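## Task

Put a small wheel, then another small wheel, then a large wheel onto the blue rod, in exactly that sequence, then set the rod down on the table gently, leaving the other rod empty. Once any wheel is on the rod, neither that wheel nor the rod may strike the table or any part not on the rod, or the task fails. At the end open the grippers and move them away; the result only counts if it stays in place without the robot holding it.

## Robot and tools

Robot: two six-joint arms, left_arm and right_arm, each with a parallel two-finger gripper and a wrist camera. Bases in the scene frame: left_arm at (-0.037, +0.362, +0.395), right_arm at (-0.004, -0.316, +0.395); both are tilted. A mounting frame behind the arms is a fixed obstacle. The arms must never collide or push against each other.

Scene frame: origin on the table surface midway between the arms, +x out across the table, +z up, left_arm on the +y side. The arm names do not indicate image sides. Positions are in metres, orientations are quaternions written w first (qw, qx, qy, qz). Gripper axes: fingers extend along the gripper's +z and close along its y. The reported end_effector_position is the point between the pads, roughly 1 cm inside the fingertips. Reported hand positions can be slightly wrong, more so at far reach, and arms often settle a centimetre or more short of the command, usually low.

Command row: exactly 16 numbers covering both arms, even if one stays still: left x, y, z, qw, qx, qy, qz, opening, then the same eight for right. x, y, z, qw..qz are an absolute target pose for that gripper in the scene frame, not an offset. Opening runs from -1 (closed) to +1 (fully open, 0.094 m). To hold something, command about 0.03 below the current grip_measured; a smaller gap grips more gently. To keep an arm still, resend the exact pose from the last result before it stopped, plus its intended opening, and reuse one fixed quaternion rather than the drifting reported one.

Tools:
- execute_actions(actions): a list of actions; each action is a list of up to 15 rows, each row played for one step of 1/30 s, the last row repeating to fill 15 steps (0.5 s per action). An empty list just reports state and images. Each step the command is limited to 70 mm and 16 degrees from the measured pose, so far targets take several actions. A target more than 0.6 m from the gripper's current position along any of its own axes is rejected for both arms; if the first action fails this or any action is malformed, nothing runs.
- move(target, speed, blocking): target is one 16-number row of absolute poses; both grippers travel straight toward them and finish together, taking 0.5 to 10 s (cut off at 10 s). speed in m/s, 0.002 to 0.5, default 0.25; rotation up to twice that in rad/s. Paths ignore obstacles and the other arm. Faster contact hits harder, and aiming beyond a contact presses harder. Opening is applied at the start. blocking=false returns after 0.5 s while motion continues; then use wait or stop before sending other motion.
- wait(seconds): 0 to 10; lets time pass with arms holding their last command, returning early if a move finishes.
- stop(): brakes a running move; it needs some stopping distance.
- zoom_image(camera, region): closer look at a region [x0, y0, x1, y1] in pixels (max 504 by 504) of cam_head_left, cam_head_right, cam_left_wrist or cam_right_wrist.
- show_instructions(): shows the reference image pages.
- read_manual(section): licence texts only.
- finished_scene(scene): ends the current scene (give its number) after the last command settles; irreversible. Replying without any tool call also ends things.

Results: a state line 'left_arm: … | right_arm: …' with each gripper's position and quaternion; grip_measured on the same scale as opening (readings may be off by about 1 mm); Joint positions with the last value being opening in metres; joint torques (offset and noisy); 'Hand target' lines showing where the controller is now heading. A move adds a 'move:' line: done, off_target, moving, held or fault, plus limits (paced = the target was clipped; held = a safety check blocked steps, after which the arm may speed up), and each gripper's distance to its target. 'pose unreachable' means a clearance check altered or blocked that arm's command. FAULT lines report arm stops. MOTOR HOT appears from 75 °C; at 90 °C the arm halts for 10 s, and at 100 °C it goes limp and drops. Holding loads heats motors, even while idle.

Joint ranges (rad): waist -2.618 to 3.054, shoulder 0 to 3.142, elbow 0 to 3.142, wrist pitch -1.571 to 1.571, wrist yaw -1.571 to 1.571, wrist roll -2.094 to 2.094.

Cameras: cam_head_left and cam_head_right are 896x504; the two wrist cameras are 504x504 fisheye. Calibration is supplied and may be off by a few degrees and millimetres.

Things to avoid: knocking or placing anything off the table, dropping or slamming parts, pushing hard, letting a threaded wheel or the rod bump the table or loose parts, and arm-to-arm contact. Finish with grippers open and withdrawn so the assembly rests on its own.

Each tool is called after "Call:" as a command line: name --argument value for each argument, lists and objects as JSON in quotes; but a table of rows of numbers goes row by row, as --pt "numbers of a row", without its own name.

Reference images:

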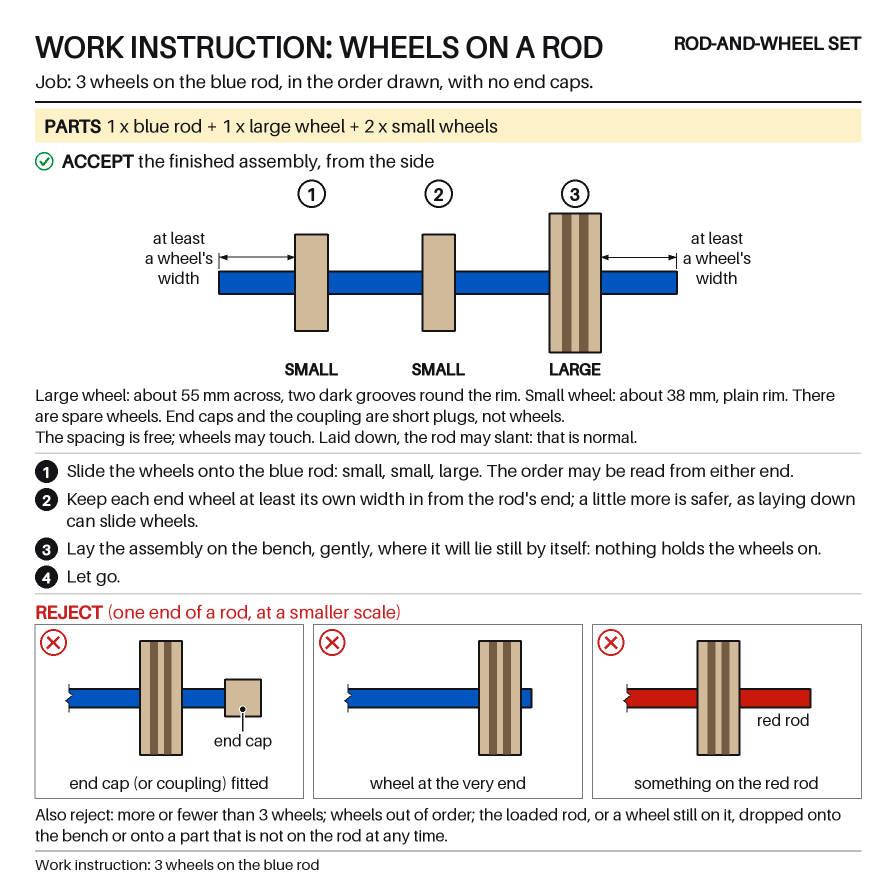

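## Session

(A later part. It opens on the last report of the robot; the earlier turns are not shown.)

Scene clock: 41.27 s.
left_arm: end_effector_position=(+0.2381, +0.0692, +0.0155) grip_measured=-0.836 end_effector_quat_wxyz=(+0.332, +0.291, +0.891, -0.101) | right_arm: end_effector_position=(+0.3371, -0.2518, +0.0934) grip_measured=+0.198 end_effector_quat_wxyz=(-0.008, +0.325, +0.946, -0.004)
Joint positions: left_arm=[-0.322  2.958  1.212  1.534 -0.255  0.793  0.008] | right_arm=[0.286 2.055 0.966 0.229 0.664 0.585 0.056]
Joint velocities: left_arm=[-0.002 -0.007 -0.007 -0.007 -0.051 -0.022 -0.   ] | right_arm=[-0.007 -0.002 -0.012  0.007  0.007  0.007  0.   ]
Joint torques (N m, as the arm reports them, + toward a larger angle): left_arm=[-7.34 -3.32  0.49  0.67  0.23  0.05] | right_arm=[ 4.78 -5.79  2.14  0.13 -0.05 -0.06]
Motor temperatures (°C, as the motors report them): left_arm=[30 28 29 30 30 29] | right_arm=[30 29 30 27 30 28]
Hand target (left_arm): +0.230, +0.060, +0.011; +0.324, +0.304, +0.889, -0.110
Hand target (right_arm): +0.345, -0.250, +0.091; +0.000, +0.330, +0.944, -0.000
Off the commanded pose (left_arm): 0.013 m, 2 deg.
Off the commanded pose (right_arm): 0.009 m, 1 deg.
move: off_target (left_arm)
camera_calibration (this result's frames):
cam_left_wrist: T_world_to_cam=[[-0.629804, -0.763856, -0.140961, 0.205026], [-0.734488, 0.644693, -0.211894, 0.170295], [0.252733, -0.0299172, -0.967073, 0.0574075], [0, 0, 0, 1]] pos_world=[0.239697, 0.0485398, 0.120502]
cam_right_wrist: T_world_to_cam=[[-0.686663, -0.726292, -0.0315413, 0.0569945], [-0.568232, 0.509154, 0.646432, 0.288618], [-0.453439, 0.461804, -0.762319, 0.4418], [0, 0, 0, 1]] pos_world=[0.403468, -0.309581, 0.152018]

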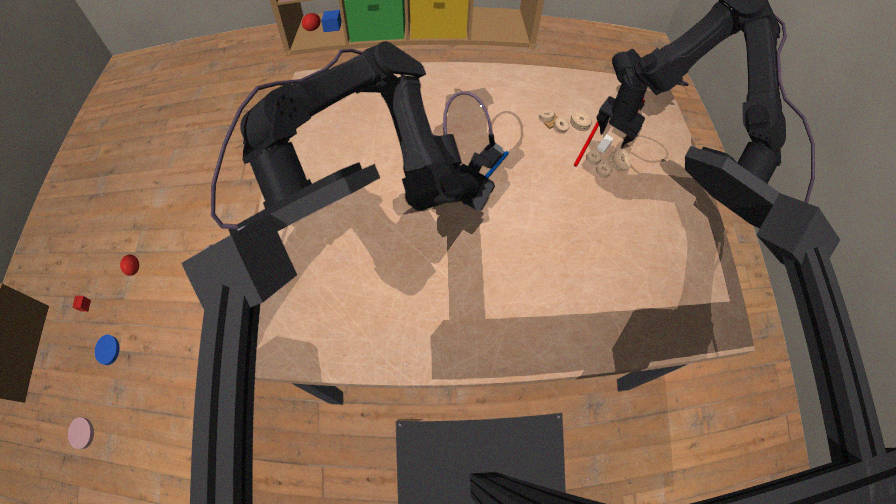

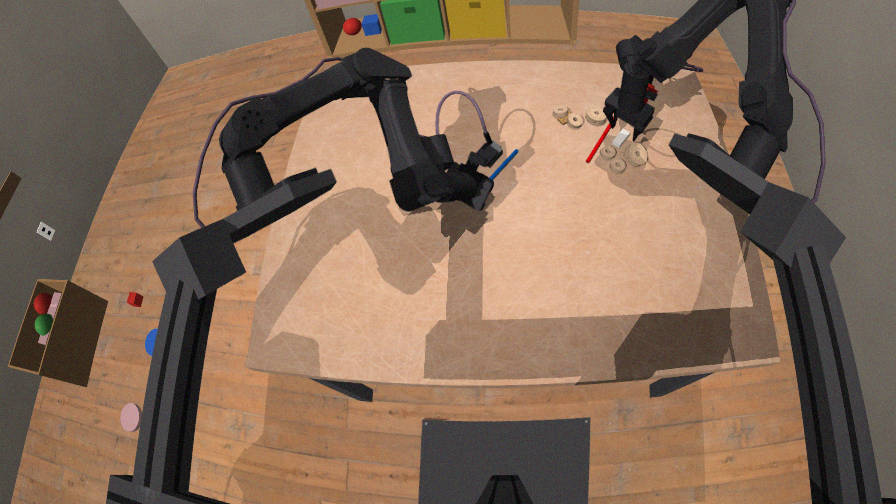

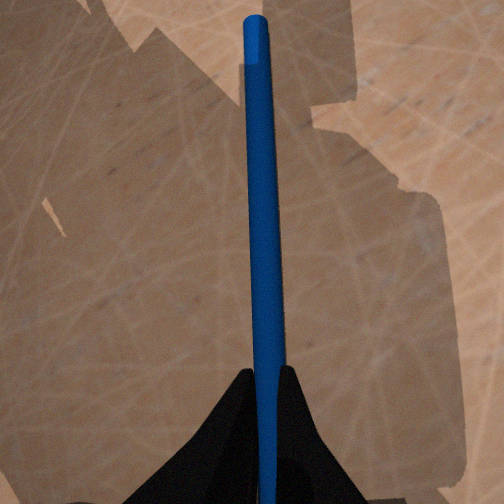

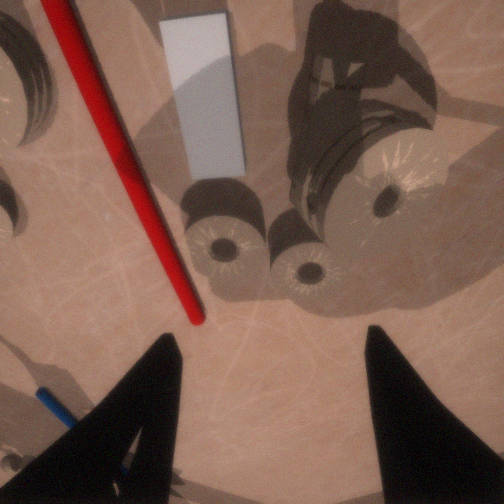

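Call:
execute_actions --actions '[[[0.232,0.062,0.004,0.324,0.304,0.89,-0.11,-0.87, 0.345,-0.25,0.09,0,0.33,0.944,0,0.2]],[[0.232,0.062,0.004,0.324,0.304,0.89,-0.11,-0.82, 0.345,-0.25,0.09,0,0.33,0.944,0,0.2],[0.232,0.062,0.004,0.324,0.304,0.89,-0.11,-0.82, 0.345,-0.25,0.09,0,0.33,0.944,0,0.2],[0.232,0.062,0.004,0.324,0.304,0.89,-0.11,-0.82, 0.345,-0.25,0.09,0,0.33,0.944,0,0.2],[0.232,0.062,0.004,0.324,0.304,0.89,-0.11,-0.8, 0.345,-0.25,0.09,0,0.33,0.944,0,0.2],[0.232,0.062,0.004,0.324,0.304,0.89,-0.11,-0.78, 0.345,-0.25,0.09,0,0.33,0.944,0,0.2],[0.232,0.062,0.004,0.324,0.304,0.89,-0.11,-0.75, 0.345,-0.25,0.09,0,0.33,0.944,0,0.2],[0.232,0.062,0.004,0.324,0.304,0.89,-0.11,-0.72, 0.345,-0.25,0.09,0,0.33,0.944,0,0.2],[0.232,0.062,0.004,0.324,0.304,0.89,-0.11,-0.68, 0.345,-0.25,0.09,0,0.33,0.944,0,0.2]]]'

Call:
move --target '[0.283,0.021,0.006,0.324,0.304,0.89,-0.11,-0.68, 0.345,-0.25,0.09,0,0.33,0.944,0,0.2]' --speed 0.04

Scene clock: 42.53 s.
left_arm: end_effector_position=(+0.2430, +0.0648, +0.0150) grip_measured=-0.683 end_effector_quat_wxyz=(+0.341, +0.292, +0.887, -0.106) | right_arm: end_effector_position=(+0.3376, -0.2518, +0.0934) grip_measured=+0.198 end_effector_quat_wxyz=(-0.007, +0.326, +0.945, -0.004)
Joint positions: left_arm=[-0.321  2.964  1.234  1.528 -0.235  0.798  0.015] | right_arm=[0.286 2.055 0.966 0.231 0.664 0.584 0.056]
Joint velocities: left_arm=[ 0.007  0.017 -0.007 -0.154  0.022  0.051 -0.   ] | right_arm=[-0.012  0.012  0.002 -0.007 -0.081 -0.066  0.001]
Joint torques (N m, as the arm reports them, + toward a larger angle): left_arm=[-6.21 -3.34  0.17  0.64  0.22  0.06] | right_arm=[ 4.81 -5.93  2.47  0.15 -0.03 -0.06]
Motor temperatures (°C, as the motors report them): left_arm=[30 28 29 30 30 29] | right_arm=[30 29 30 27 30 28]
Hand target (left_arm): +0.232, +0.063, +0.005; +0.324, +0.304, +0.889, -0.110
Hand target (right_arm): +0.345, -0.250, +0.090; -0.000, +0.330, +0.944, -0.000
Off the commanded pose (left_arm): 0.016 m, 2 deg.
Off the commanded pose (right_arm): 0.008 m, 1 deg.
camera_calibration (this result's frames):
cam_left_wrist: T_world_to_cam=[[-0.631589, -0.762569, -0.139942, 0.204969], [-0.727725, 0.64535, -0.232247, 0.175197], [0.267416, -0.0448455, -0.962537, 0.0528258], [0, 0, 0, 1]] pos_world=[0.242825, 0.0456085, 0.12022]
cam_right_wrist: T_world_to_cam=[[-0.687233, -0.72568, -0.0331475, 0.0578966], [-0.569158, 0.509527, 0.645323, 0.289445], [-0.451408, 0.462353, -0.763191, 0.441572], [0, 0, 0, 1]] pos_world=[0.403858, -0.309628, 0.152137]

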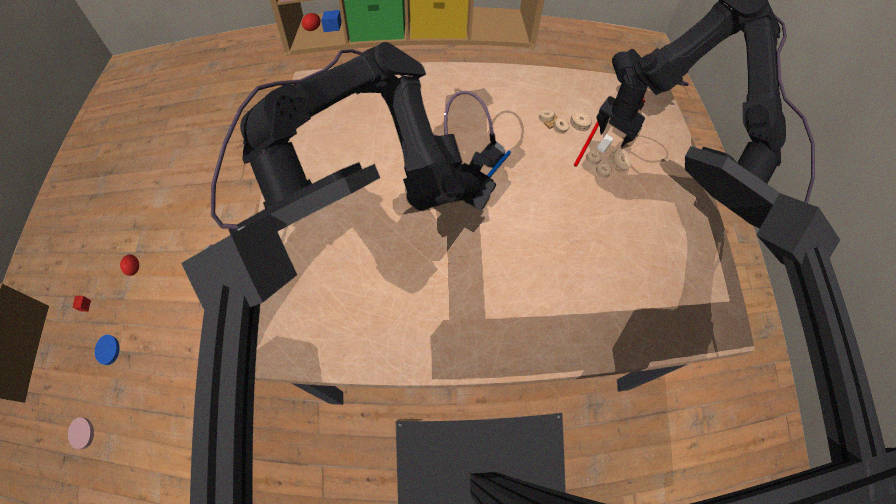

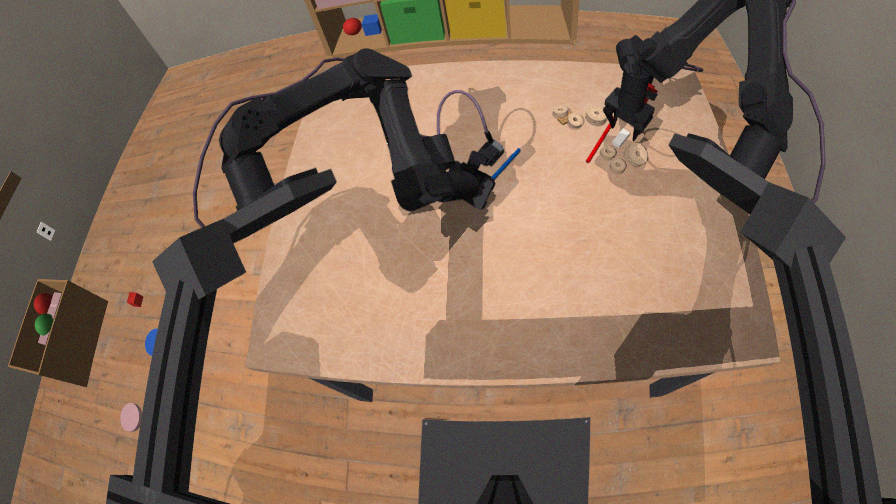

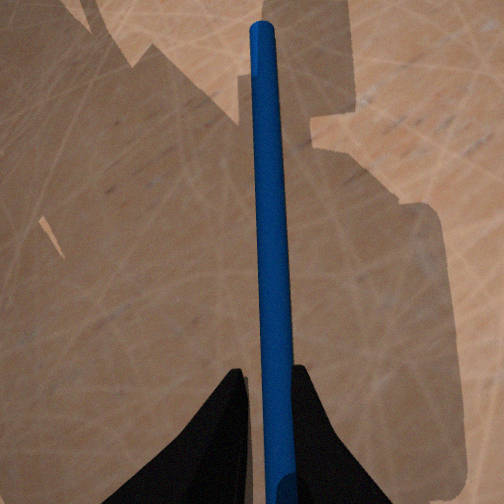

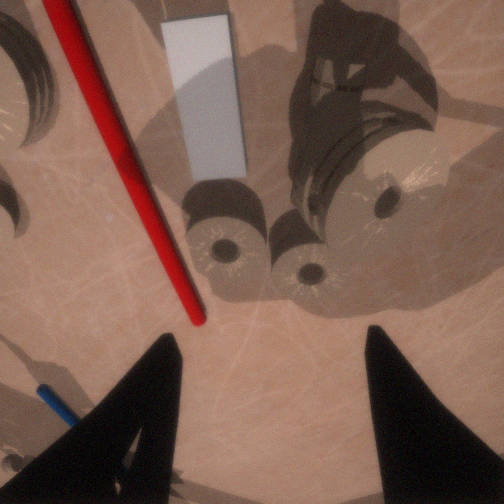

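Scene clock: 44.33 s.
left_arm: end_effector_position=(+0.2862, +0.0213, +0.0161) grip_measured=-0.683 end_effector_quat_wxyz=(+0.350, +0.297, +0.881, -0.116) | right_arm: end_effector_position=(+0.3376, -0.2518, +0.0934) grip_measured=+0.198 end_effector_quat_wxyz=(-0.007, +0.326, +0.945, -0.004)
Joint positions: left_arm=[-0.378  2.946  1.427  1.322 -0.262  0.795  0.015] | right_arm=[0.286 2.055 0.966 0.231 0.664 0.583 0.056]
Joint velocities: left_arm=[ 0.002 -0.002 -0.017 -0.037 -0.007 -0.007  0.001] | right_arm=[-0.002 -0.012  0.007 -0.007  0.037 -0.022 -0.   ]
Joint torques (N m, as the arm reports them, + toward a larger angle): left_arm=[-8.03 -6.15  1.22  0.29 -0.05 -0.07] | right_arm=[ 4.68 -5.94  2.53  0.12  0.01 -0.02]
Motor temperatures (°C, as the motors report them): left_arm=[30 28 29 29 30 29] | right_arm=[30 29 30 27 30 28]
Hand target (left_arm): +0.282, +0.021, +0.008; +0.325, +0.304, +0.889, -0.110
Hand target (right_arm): +0.345, -0.250, +0.090; -0.000, +0.330, +0.944, -0.000
Off the commanded pose (left_arm): 0.011 m, 3 deg.
Off the commanded pose (right_arm): 0.008 m, 1 deg.
move: off_target (left_arm)
camera_calibration (this result's frames):
cam_left_wrist: T_world_to_cam=[[-0.641864, -0.755016, -0.13402, 0.20193], [-0.713318, 0.652029, -0.256973, 0.231213], [0.281404, -0.0693433, -0.957081, 0.0368062], [0, 0, 0, 1]] pos_world=[0.284183, 0.0042546, 0.121705]
cam_right_wrist: T_world_to_cam=[[-0.686956, -0.725942, -0.0331514, 0.0577376], [-0.569352, 0.509306, 0.645327, 0.289454], [-0.451586, 0.462186, -0.763187, 0.441589], [0, 0, 0, 1]] pos_world=[0.40388, -0.309603, 0.152137]

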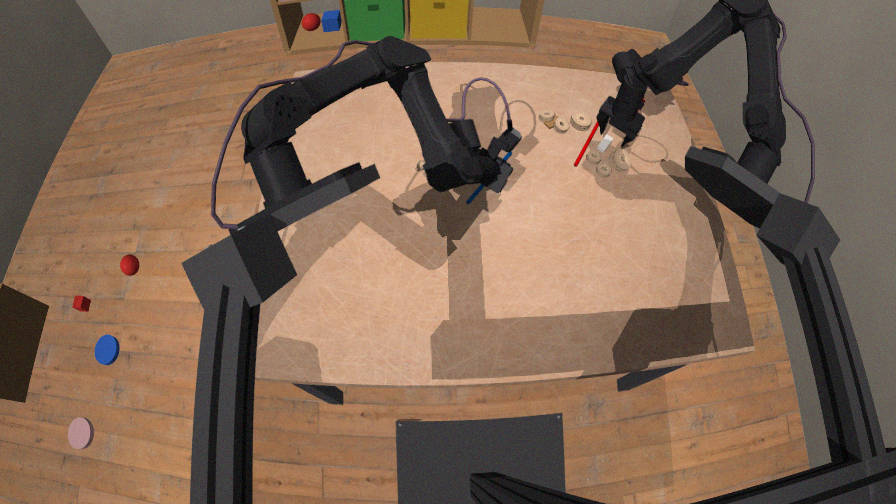

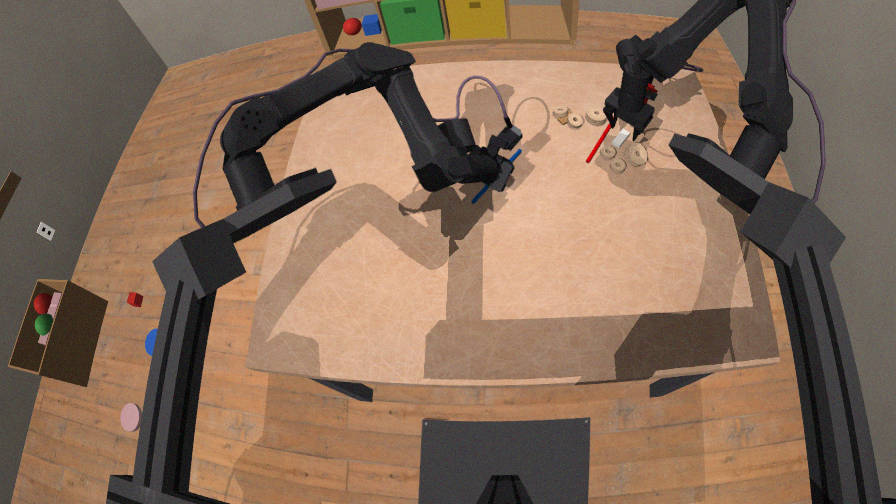

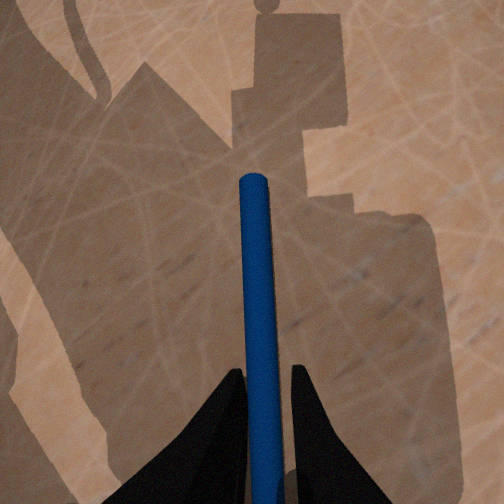

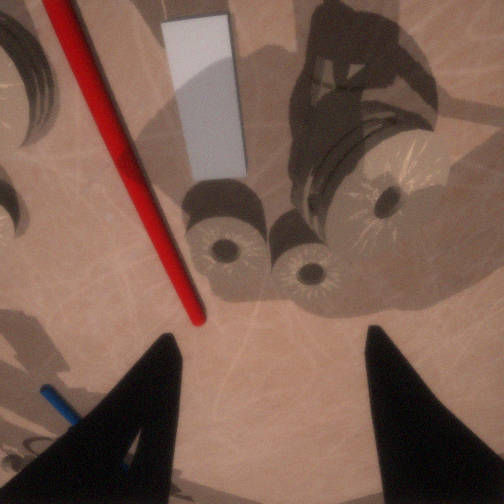

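Call:
execute_actions --actions '[[[0.285,0.021,0.010,0.34,0.3,0.885,-0.113,-0.87, 0.345,-0.25,0.09,0,0.33,0.944,0,0.2]],[[0.285,0.021,0.010,0.34,0.3,0.885,-0.113,-0.87, 0.345,-0.25,0.09,0,0.33,0.944,0,0.2]]]'

Call:
move --target '[0.28,0.01,0.09,0.34,0.3,0.885,-0.113,-0.87, 0.345,-0.25,0.09,0,0.33,0.944,0,0.2]' --speed 0.1

Call:
move --target '[0.27,-0.02,0.11,-0.378,0.296,0.868,0.129,-0.87, 0.345,-0.25,0.09,0,0.33,0.944,0,0.2]' --speed 0.2

Scene clock: 45.70 s.
left_arm: end_effector_position=(+0.2863, +0.0210, +0.0163) grip_measured=-0.833 end_effector_quat_wxyz=(+0.351, +0.297, +0.881, -0.117) | right_arm: end_effector_position=(+0.3376, -0.2518, +0.0934) grip_measured=+0.198 end_effector_quat_wxyz=(-0.007, +0.326, +0.945, -0.004)
Joint positions: left_arm=[-0.378  2.946  1.427  1.322 -0.26   0.795  0.008] | right_arm=[0.286 2.055 0.966 0.231 0.664 0.583 0.056]
Joint velocities: left_arm=[-0.002  0.002 -0.007  0.037 -0.037 -0.022 -0.001] | right_arm=[ 0.002 -0.022  0.012  0.066 -0.007 -0.051 -0.001]
Joint torques (N m, as the arm reports them, + toward a larger angle): left_arm=[-7.47 -5.57  0.95  0.75  0.11 -0.01] | right_arm=[ 4.55 -5.86  2.39  0.16 -0.06  0.02]
Motor temperatures (°C, as the motors report them): left_arm=[30 28 29 29 30 29] | right_arm=[29 29 30 27 30 28]
Hand target (left_arm): +0.285, +0.021, +0.010; +0.340, +0.300, +0.884, -0.113
Hand target (right_arm): +0.345, -0.250, +0.090; -0.000, +0.330, +0.944, -0.000
Off the commanded pose (left_arm): 0.006 m, 1 deg.
Off the commanded pose (right_arm): 0.008 m, 1 deg.
camera_calibration (this result's frames):
cam_left_wrist: T_world_to_cam=[[-0.642265, -0.754807, -0.133271, 0.201898], [-0.712681, 0.65208, -0.258605, 0.231341], [0.282101, -0.0711134, -0.956746, 0.0368001], [0, 0, 0, 1]] pos_world=[0.284163, 0.00415781, 0.121941]
cam_right_wrist: T_world_to_cam=[[-0.686956, -0.725942, -0.0331514, 0.0577376], [-0.569352, 0.509306, 0.645327, 0.289454], [-0.451586, 0.462186, -0.763187, 0.441589], [0, 0, 0, 1]] pos_world=[0.40388, -0.309603, 0.152137]

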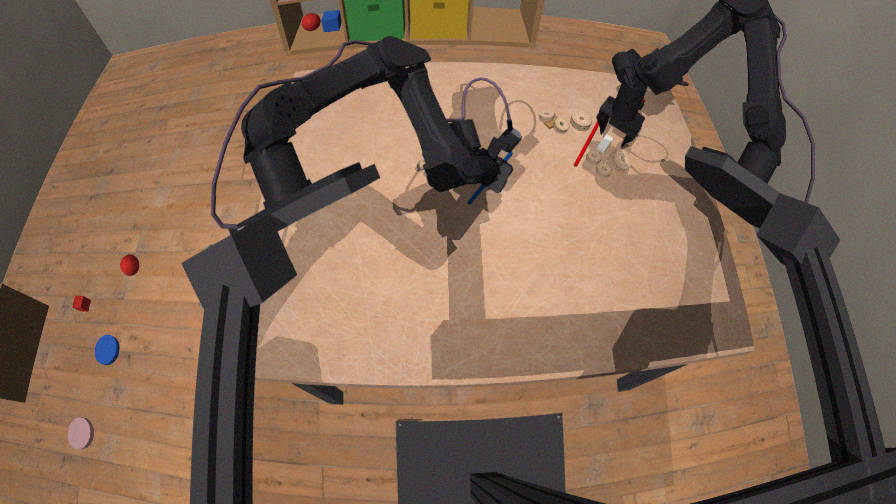

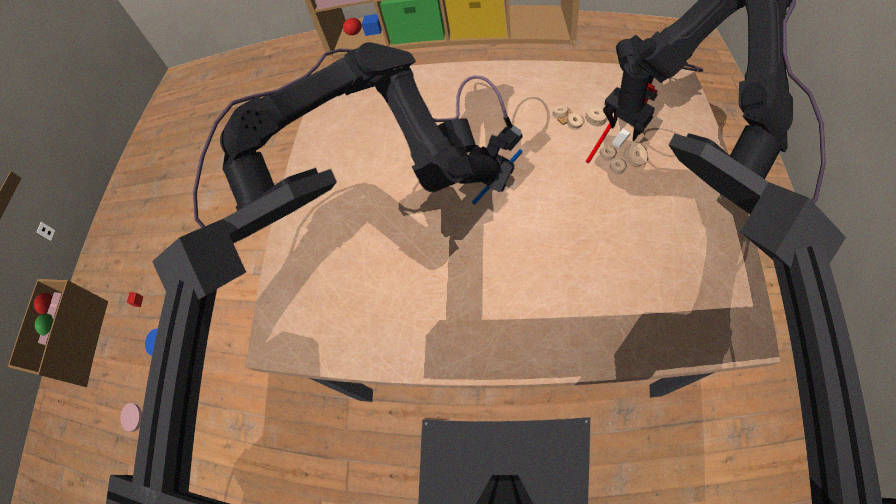

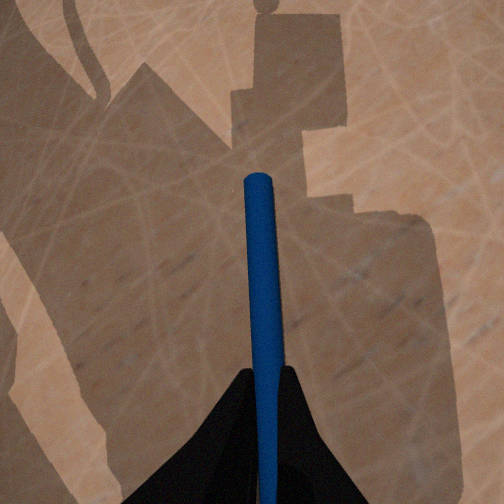

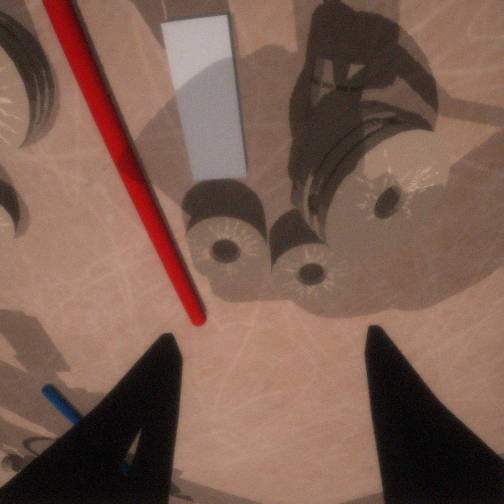

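Scene clock: 46.93 s.
left_arm: end_effector_position=(+0.2800, +0.0152, +0.0792) grip_measured=-0.833 end_effector_quat_wxyz=(+0.334, +0.301, +0.887, -0.104) | right_arm: end_effector_position=(+0.3377, -0.2518, +0.0933) grip_measured=+0.198 end_effector_quat_wxyz=(-0.007, +0.326, +0.945, -0.004)
Joint positions: left_arm=[-0.513  2.79   1.218  1.339 -0.431  0.765  0.008] | right_arm=[0.286 2.055 0.966 0.232 0.664 0.583 0.056]
Joint velocities: left_arm=[ 0.002  0.027 -0.002  0.037  0.007 -0.022  0.   ] | right_arm=[-0.007  0.002  0.002 -0.007 -0.007  0.007  0.001]
Joint torques (N m, as the arm reports them, + toward a larger angle): left_arm=[-9.5  -7.59 -2.02  1.18  0.26 -0.06] | right_arm=[ 4.75 -5.74  2.5   0.16 -0.03 -0.05]
Motor temperatures (°C, as the motors report them): left_arm=[30 28 29 30 30 29] | right_arm=[29 29 30 27 30 28]
Hand target (left_arm): +0.280, +0.010, +0.090; +0.340, +0.300, +0.884, -0.113
Hand target (right_arm): +0.345, -0.250, +0.090; +0.000, +0.330, +0.944, -0.000
Off the commanded pose (left_arm): 0.012 m, 1 deg.
Off the commanded pose (right_arm): 0.008 m, 1 deg.
move: off_target (left_arm)
camera_calibration (this result's frames):
cam_left_wrist: T_world_to_cam=[[-0.645105, -0.75022, -0.144948, 0.203513], [-0.719538, 0.660288, -0.215138, 0.24526], [0.257108, -0.0344905, -0.965767, 0.105477], [0, 0, 0, 1]] pos_world=[0.280642, -0.00562523, 0.18413]
cam_right_wrist: T_world_to_cam=[[-0.687116, -0.725782, -0.0333373, 0.0578995], [-0.569426, 0.509457, 0.645141, 0.289585], [-0.451248, 0.46227, -0.763336, 0.441549], [0, 0, 0, 1]] pos_world=[0.403929, -0.309623, 0.152157]

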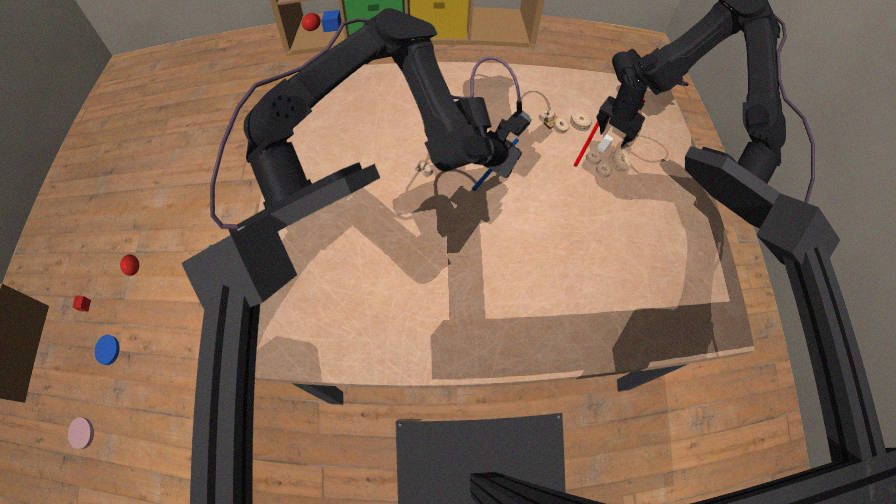

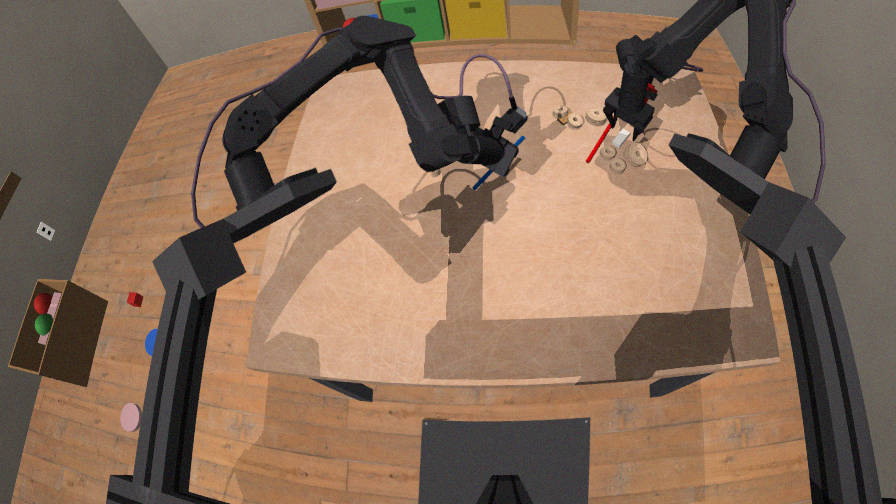

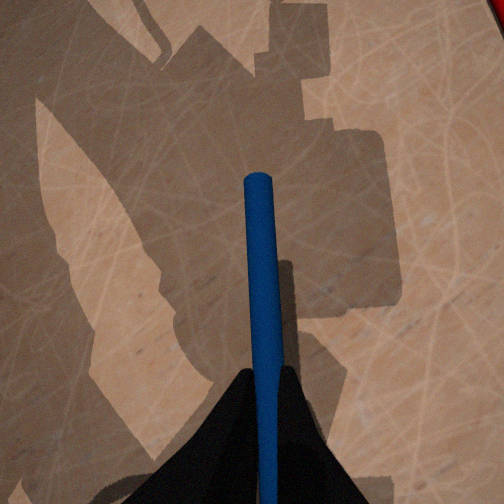

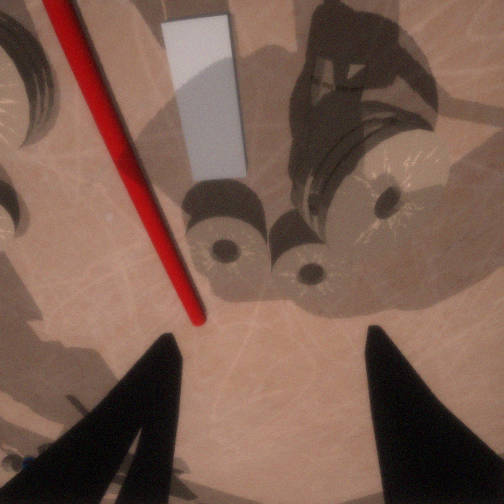

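Scene clock: 51.20 s.
left_arm: end_effector_position=(+0.2648, -0.0051, +0.0969) grip_measured=-0.833 end_effector_quat_wxyz=(-0.159, +0.297, +0.942, -0.003) | right_arm: end_effector_position=(+0.3377, -0.2518, +0.0933) grip_measured=+0.198 end_effector_quat_wxyz=(-0.007, +0.326, +0.945, -0.004)
Joint positions: left_arm=[-0.651  3.145  2.853 -1.264 -0.739 -0.23   0.008] | right_arm=[0.286 2.055 0.966 0.232 0.664 0.583 0.056]
Joint velocities: left_arm=[-0.007 -0.002 -0.002 -0.022  0.066  0.051 -0.001] | right_arm=[-0.012  0.007  0.002  0.007 -0.066  0.022  0.001]
Joint torques (N m, as the arm reports them, + toward a larger angle): left_arm=[-12.92  -9.36   5.02  -0.5    0.15  -0.05] | right_arm=[ 4.85 -5.84  2.22  0.11 -0.03 -0.02]
Motor temperatures (°C, as the motors report them): left_arm=[31 28 29 29 30 29] | right_arm=[29 29 30 27 30 28]
Hand target (left_arm): +0.269, -0.017, +0.112; -0.149, +0.295, +0.944, -0.019
Hand target (right_arm): +0.345, -0.250, +0.090; +0.000, +0.330, +0.944, -0.000
Off the commanded pose (left_arm): 0.020 m, 31 deg; orientation clipped at the last step of the last action.
Off the commanded pose (right_arm): 0.008 m, 1 deg.
elbow stopped short (left arm): the move would have taken joint 3 (elbow) straighter than the controller allows; a more bent joint 3 avoids this.
move: off_target (left_arm); limits=paced
camera_calibration (this result's frames):
cam_left_wrist: T_world_to_cam=[[-0.670238, -0.737406, 0.0837472, 0.165583], [-0.486675, 0.521906, 0.700543, 0.100379], [-0.560293, 0.428773, -0.708679, 0.319731], [0, 0, 0, 1]] pos_world=[0.338976, -0.0673786, 0.142399]
cam_right_wrist: T_world_to_cam=[[-0.687116, -0.725782, -0.0333373, 0.0578995], [-0.569426, 0.509457, 0.645141, 0.289585], [-0.451248, 0.46227, -0.763336, 0.441549], [0, 0, 0, 1]] pos_world=[0.403929, -0.309623, 0.152157]

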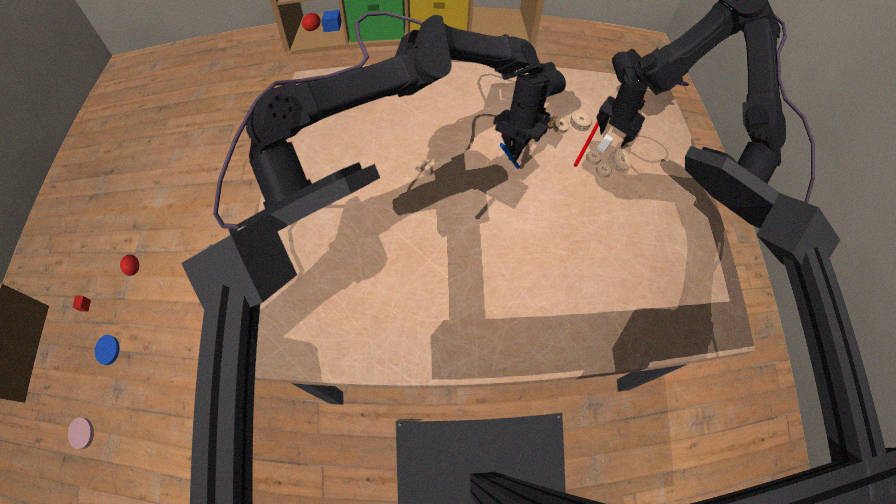

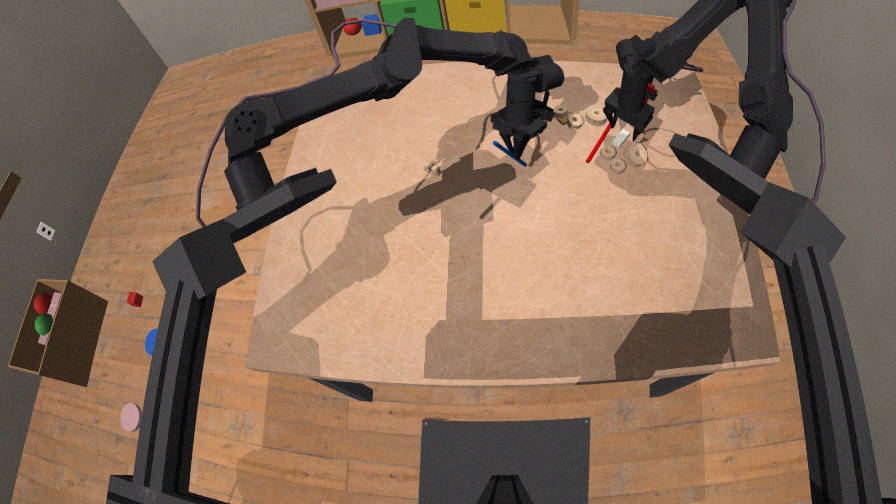

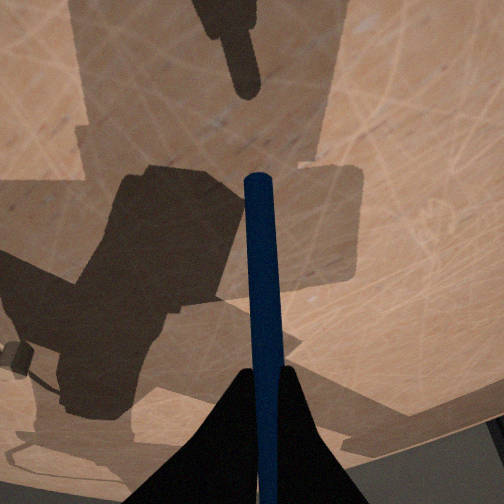

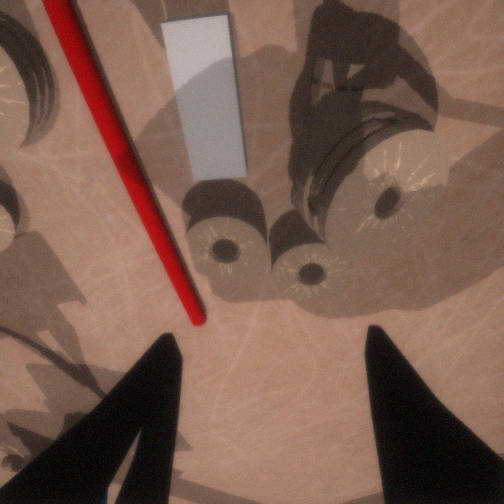

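Call:
move --target '[0.20,0.0,0.11,-0.392,-0.178,0.90,-0.077,-0.87, 0.345,-0.25,0.09,0,0.33,0.944,0,0.2]' --speed 0.2

Scene clock: 54.87 s.
left_arm: end_effector_position=(+0.1971, +0.0058, +0.0993) grip_measured=-0.833 end_effector_quat_wxyz=(-0.392, -0.176, +0.901, -0.064) | right_arm: end_effector_position=(+0.3377, -0.2518, +0.0933) grip_measured=+0.198 end_effector_quat_wxyz=(-0.007, +0.326, +0.945, -0.004)
Joint positions: left_arm=[-0.502  2.822  2.192 -0.963 -0.16  -1.025  0.008] | right_arm=[0.286 2.055 0.966 0.232 0.664 0.583 0.056]
Joint velocities: left_arm=[-0.007 -0.007 -0.012  0.007  0.037 -0.037 -0.001] | right_arm=[-0.012 -0.002 -0.007  0.022  0.037 -0.095  0.001]
Joint torques (N m, as the arm reports them, + toward a larger angle): left_arm=[-10.49 -10.25   0.3   -0.62   0.41  -0.03] | right_arm=[ 4.78 -5.67  2.33  0.07 -0.06  0.  ]
Motor temperatures (°C, as the motors report them): left_arm=[31 29 29 29 30 29] | right_arm=[29 29 30 27 30 28]
Hand target (left_arm): +0.200, +0.000, +0.109; -0.393, -0.177, +0.899, -0.075
Hand target (right_arm): +0.345, -0.250, +0.090; +0.000, +0.330, +0.944, -0.000
Off the commanded pose (left_arm): 0.012 m, 2 deg.
Off the commanded pose (right_arm): 0.008 m, 1 deg.
move: off_target (left_arm)
camera_calibration (this result's frames):
cam_left_wrist: T_world_to_cam=[[0.242639, -0.969552, 0.033099, -0.0455538], [-0.262113, -0.0326702, 0.964484, -0.00720486], [-0.934036, -0.242698, -0.262059, 0.312017], [0, 0, 0, 1]] pos_world=[0.3006, 0.0313236, 0.0902235]
cam_right_wrist: T_world_to_cam=[[-0.687116, -0.725782, -0.0333373, 0.0578995], [-0.569426, 0.509457, 0.645141, 0.289585], [-0.451248, 0.46227, -0.763336, 0.441549], [0, 0, 0, 1]] pos_world=[0.403929, -0.309623, 0.152157]

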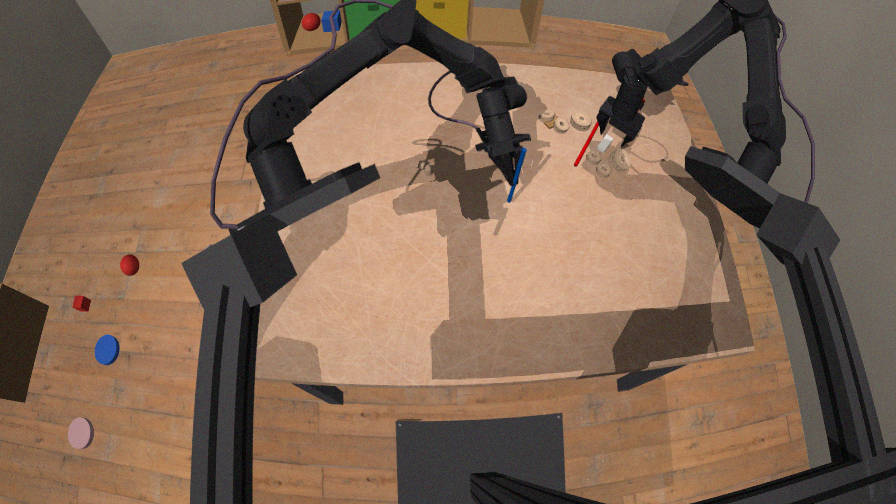

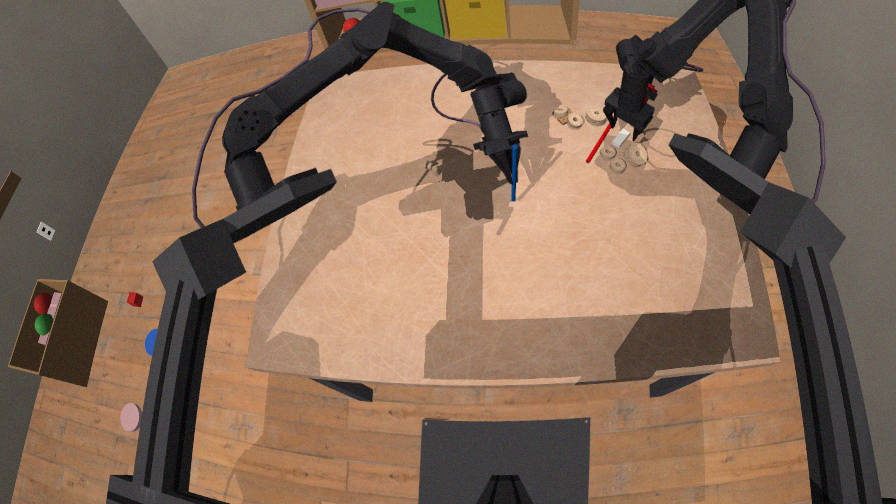

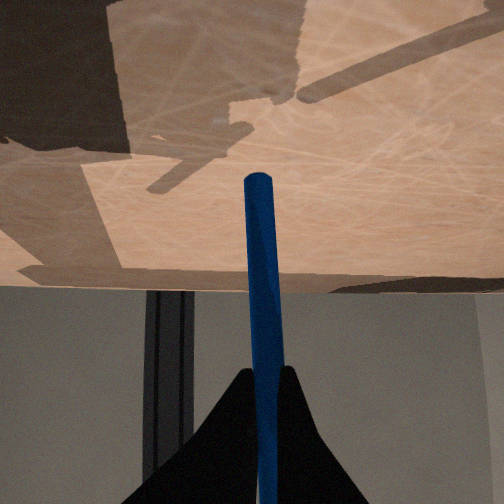

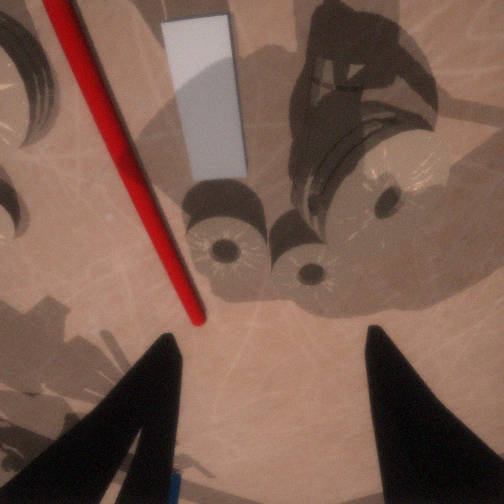

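Call:
move --target '[0.20,0.0,0.11,-0.392,-0.178,0.90,-0.077,-0.87, 0.294,-0.238,0.05,0,-0.574,0.819,0,0.05]' --speed 0.3

Scene clock: 58.93 s.
left_arm: end_effector_position=(+0.1990, +0.0108, +0.0951) grip_measured=-0.833 end_effector_quat_wxyz=(-0.392, -0.184, +0.899, -0.062) | right_arm: end_effector_position=(+0.3056, -0.2441, +0.0526) grip_measured=+0.052 end_effector_quat_wxyz=(+0.000, -0.565, +0.825, -0.011)
Joint positions: left_arm=[-0.489  2.812  2.175 -0.95  -0.16  -1.025  0.008] | right_arm=[ 0.23   2.226  0.918  0.52   0.637 -1.357  0.049]
Joint velocities: left_arm=[-0.007  0.002 -0.017 -0.037  0.022 -0.022  0.   ] | right_arm=[-0.002 -0.007  0.002  0.037 -0.051 -0.037  0.   ]
Joint torques (N m, as the arm reports them, + toward a larger angle): left_arm=[-11.7  -10.13   0.2   -0.69   0.41  -0.07] | right_arm=[ 4.77 -5.34 -2.14  0.16 -0.12 -0.05]
Motor temperatures (°C, as the motors report them): left_arm=[32 30 29 29 30 29] | right_arm=[29 29 30 27 30 28]
Hand target (left_arm): +0.200, +0.000, +0.110; -0.392, -0.178, +0.899, -0.077
Hand target (right_arm): +0.294, -0.239, +0.051; -0.000, -0.574, +0.819, +0.001
Off the commanded pose (left_arm): 0.018 m, 2 deg.
Off the commanded pose (right_arm): 0.013 m, 2 deg.
move: off_target (left_arm, right_arm)
camera_calibration (this result's frames):
cam_left_wrist: T_world_to_cam=[[0.255075, -0.966609, 0.0245547, -0.0426785], [-0.260207, -0.0441629, 0.964542, -0.00273914], [-0.931251, -0.25242, -0.262783, 0.313478], [0, 0, 0, 1]] pos_world=[0.302101, 0.0377539, 0.0860668]
cam_right_wrist: T_world_to_cam=[[0.89429, -0.446658, -0.0272626, -0.375365], [-0.325524, -0.691143, 0.645256, -0.0739133], [-0.307051, -0.568171, -0.76348, 0.0967926], [0, 0, 0, 1]] pos_world=[0.341344, -0.163749, 0.111359]

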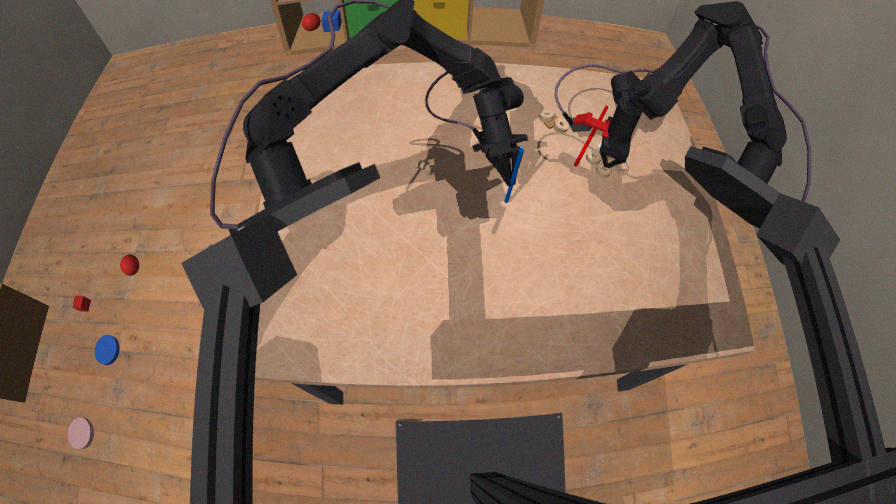

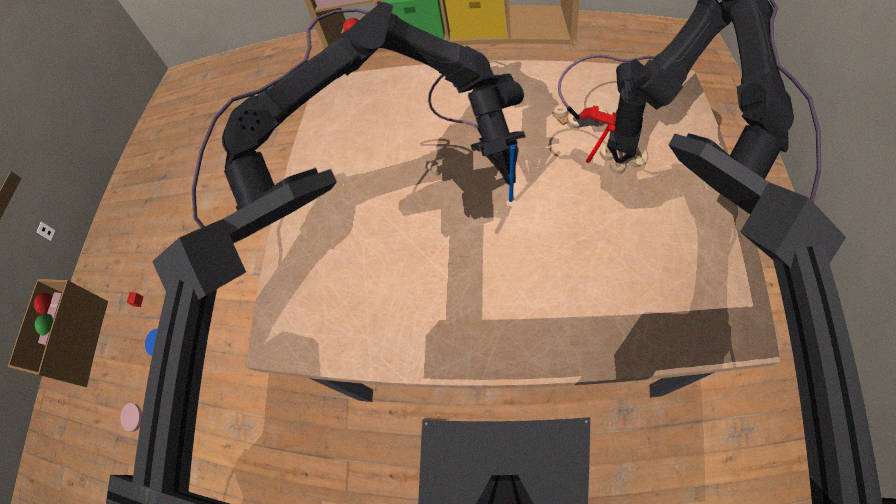

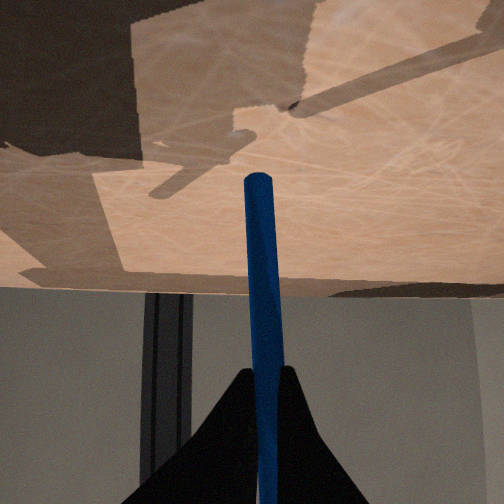

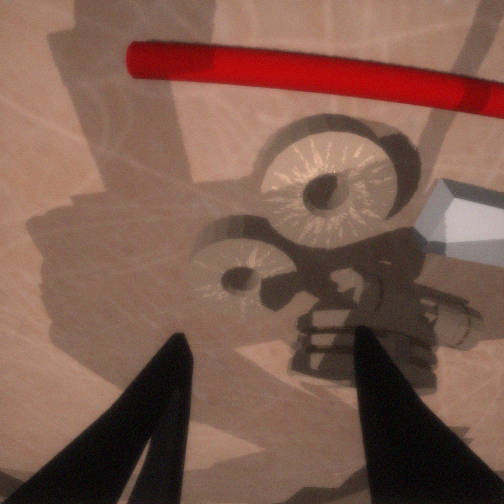

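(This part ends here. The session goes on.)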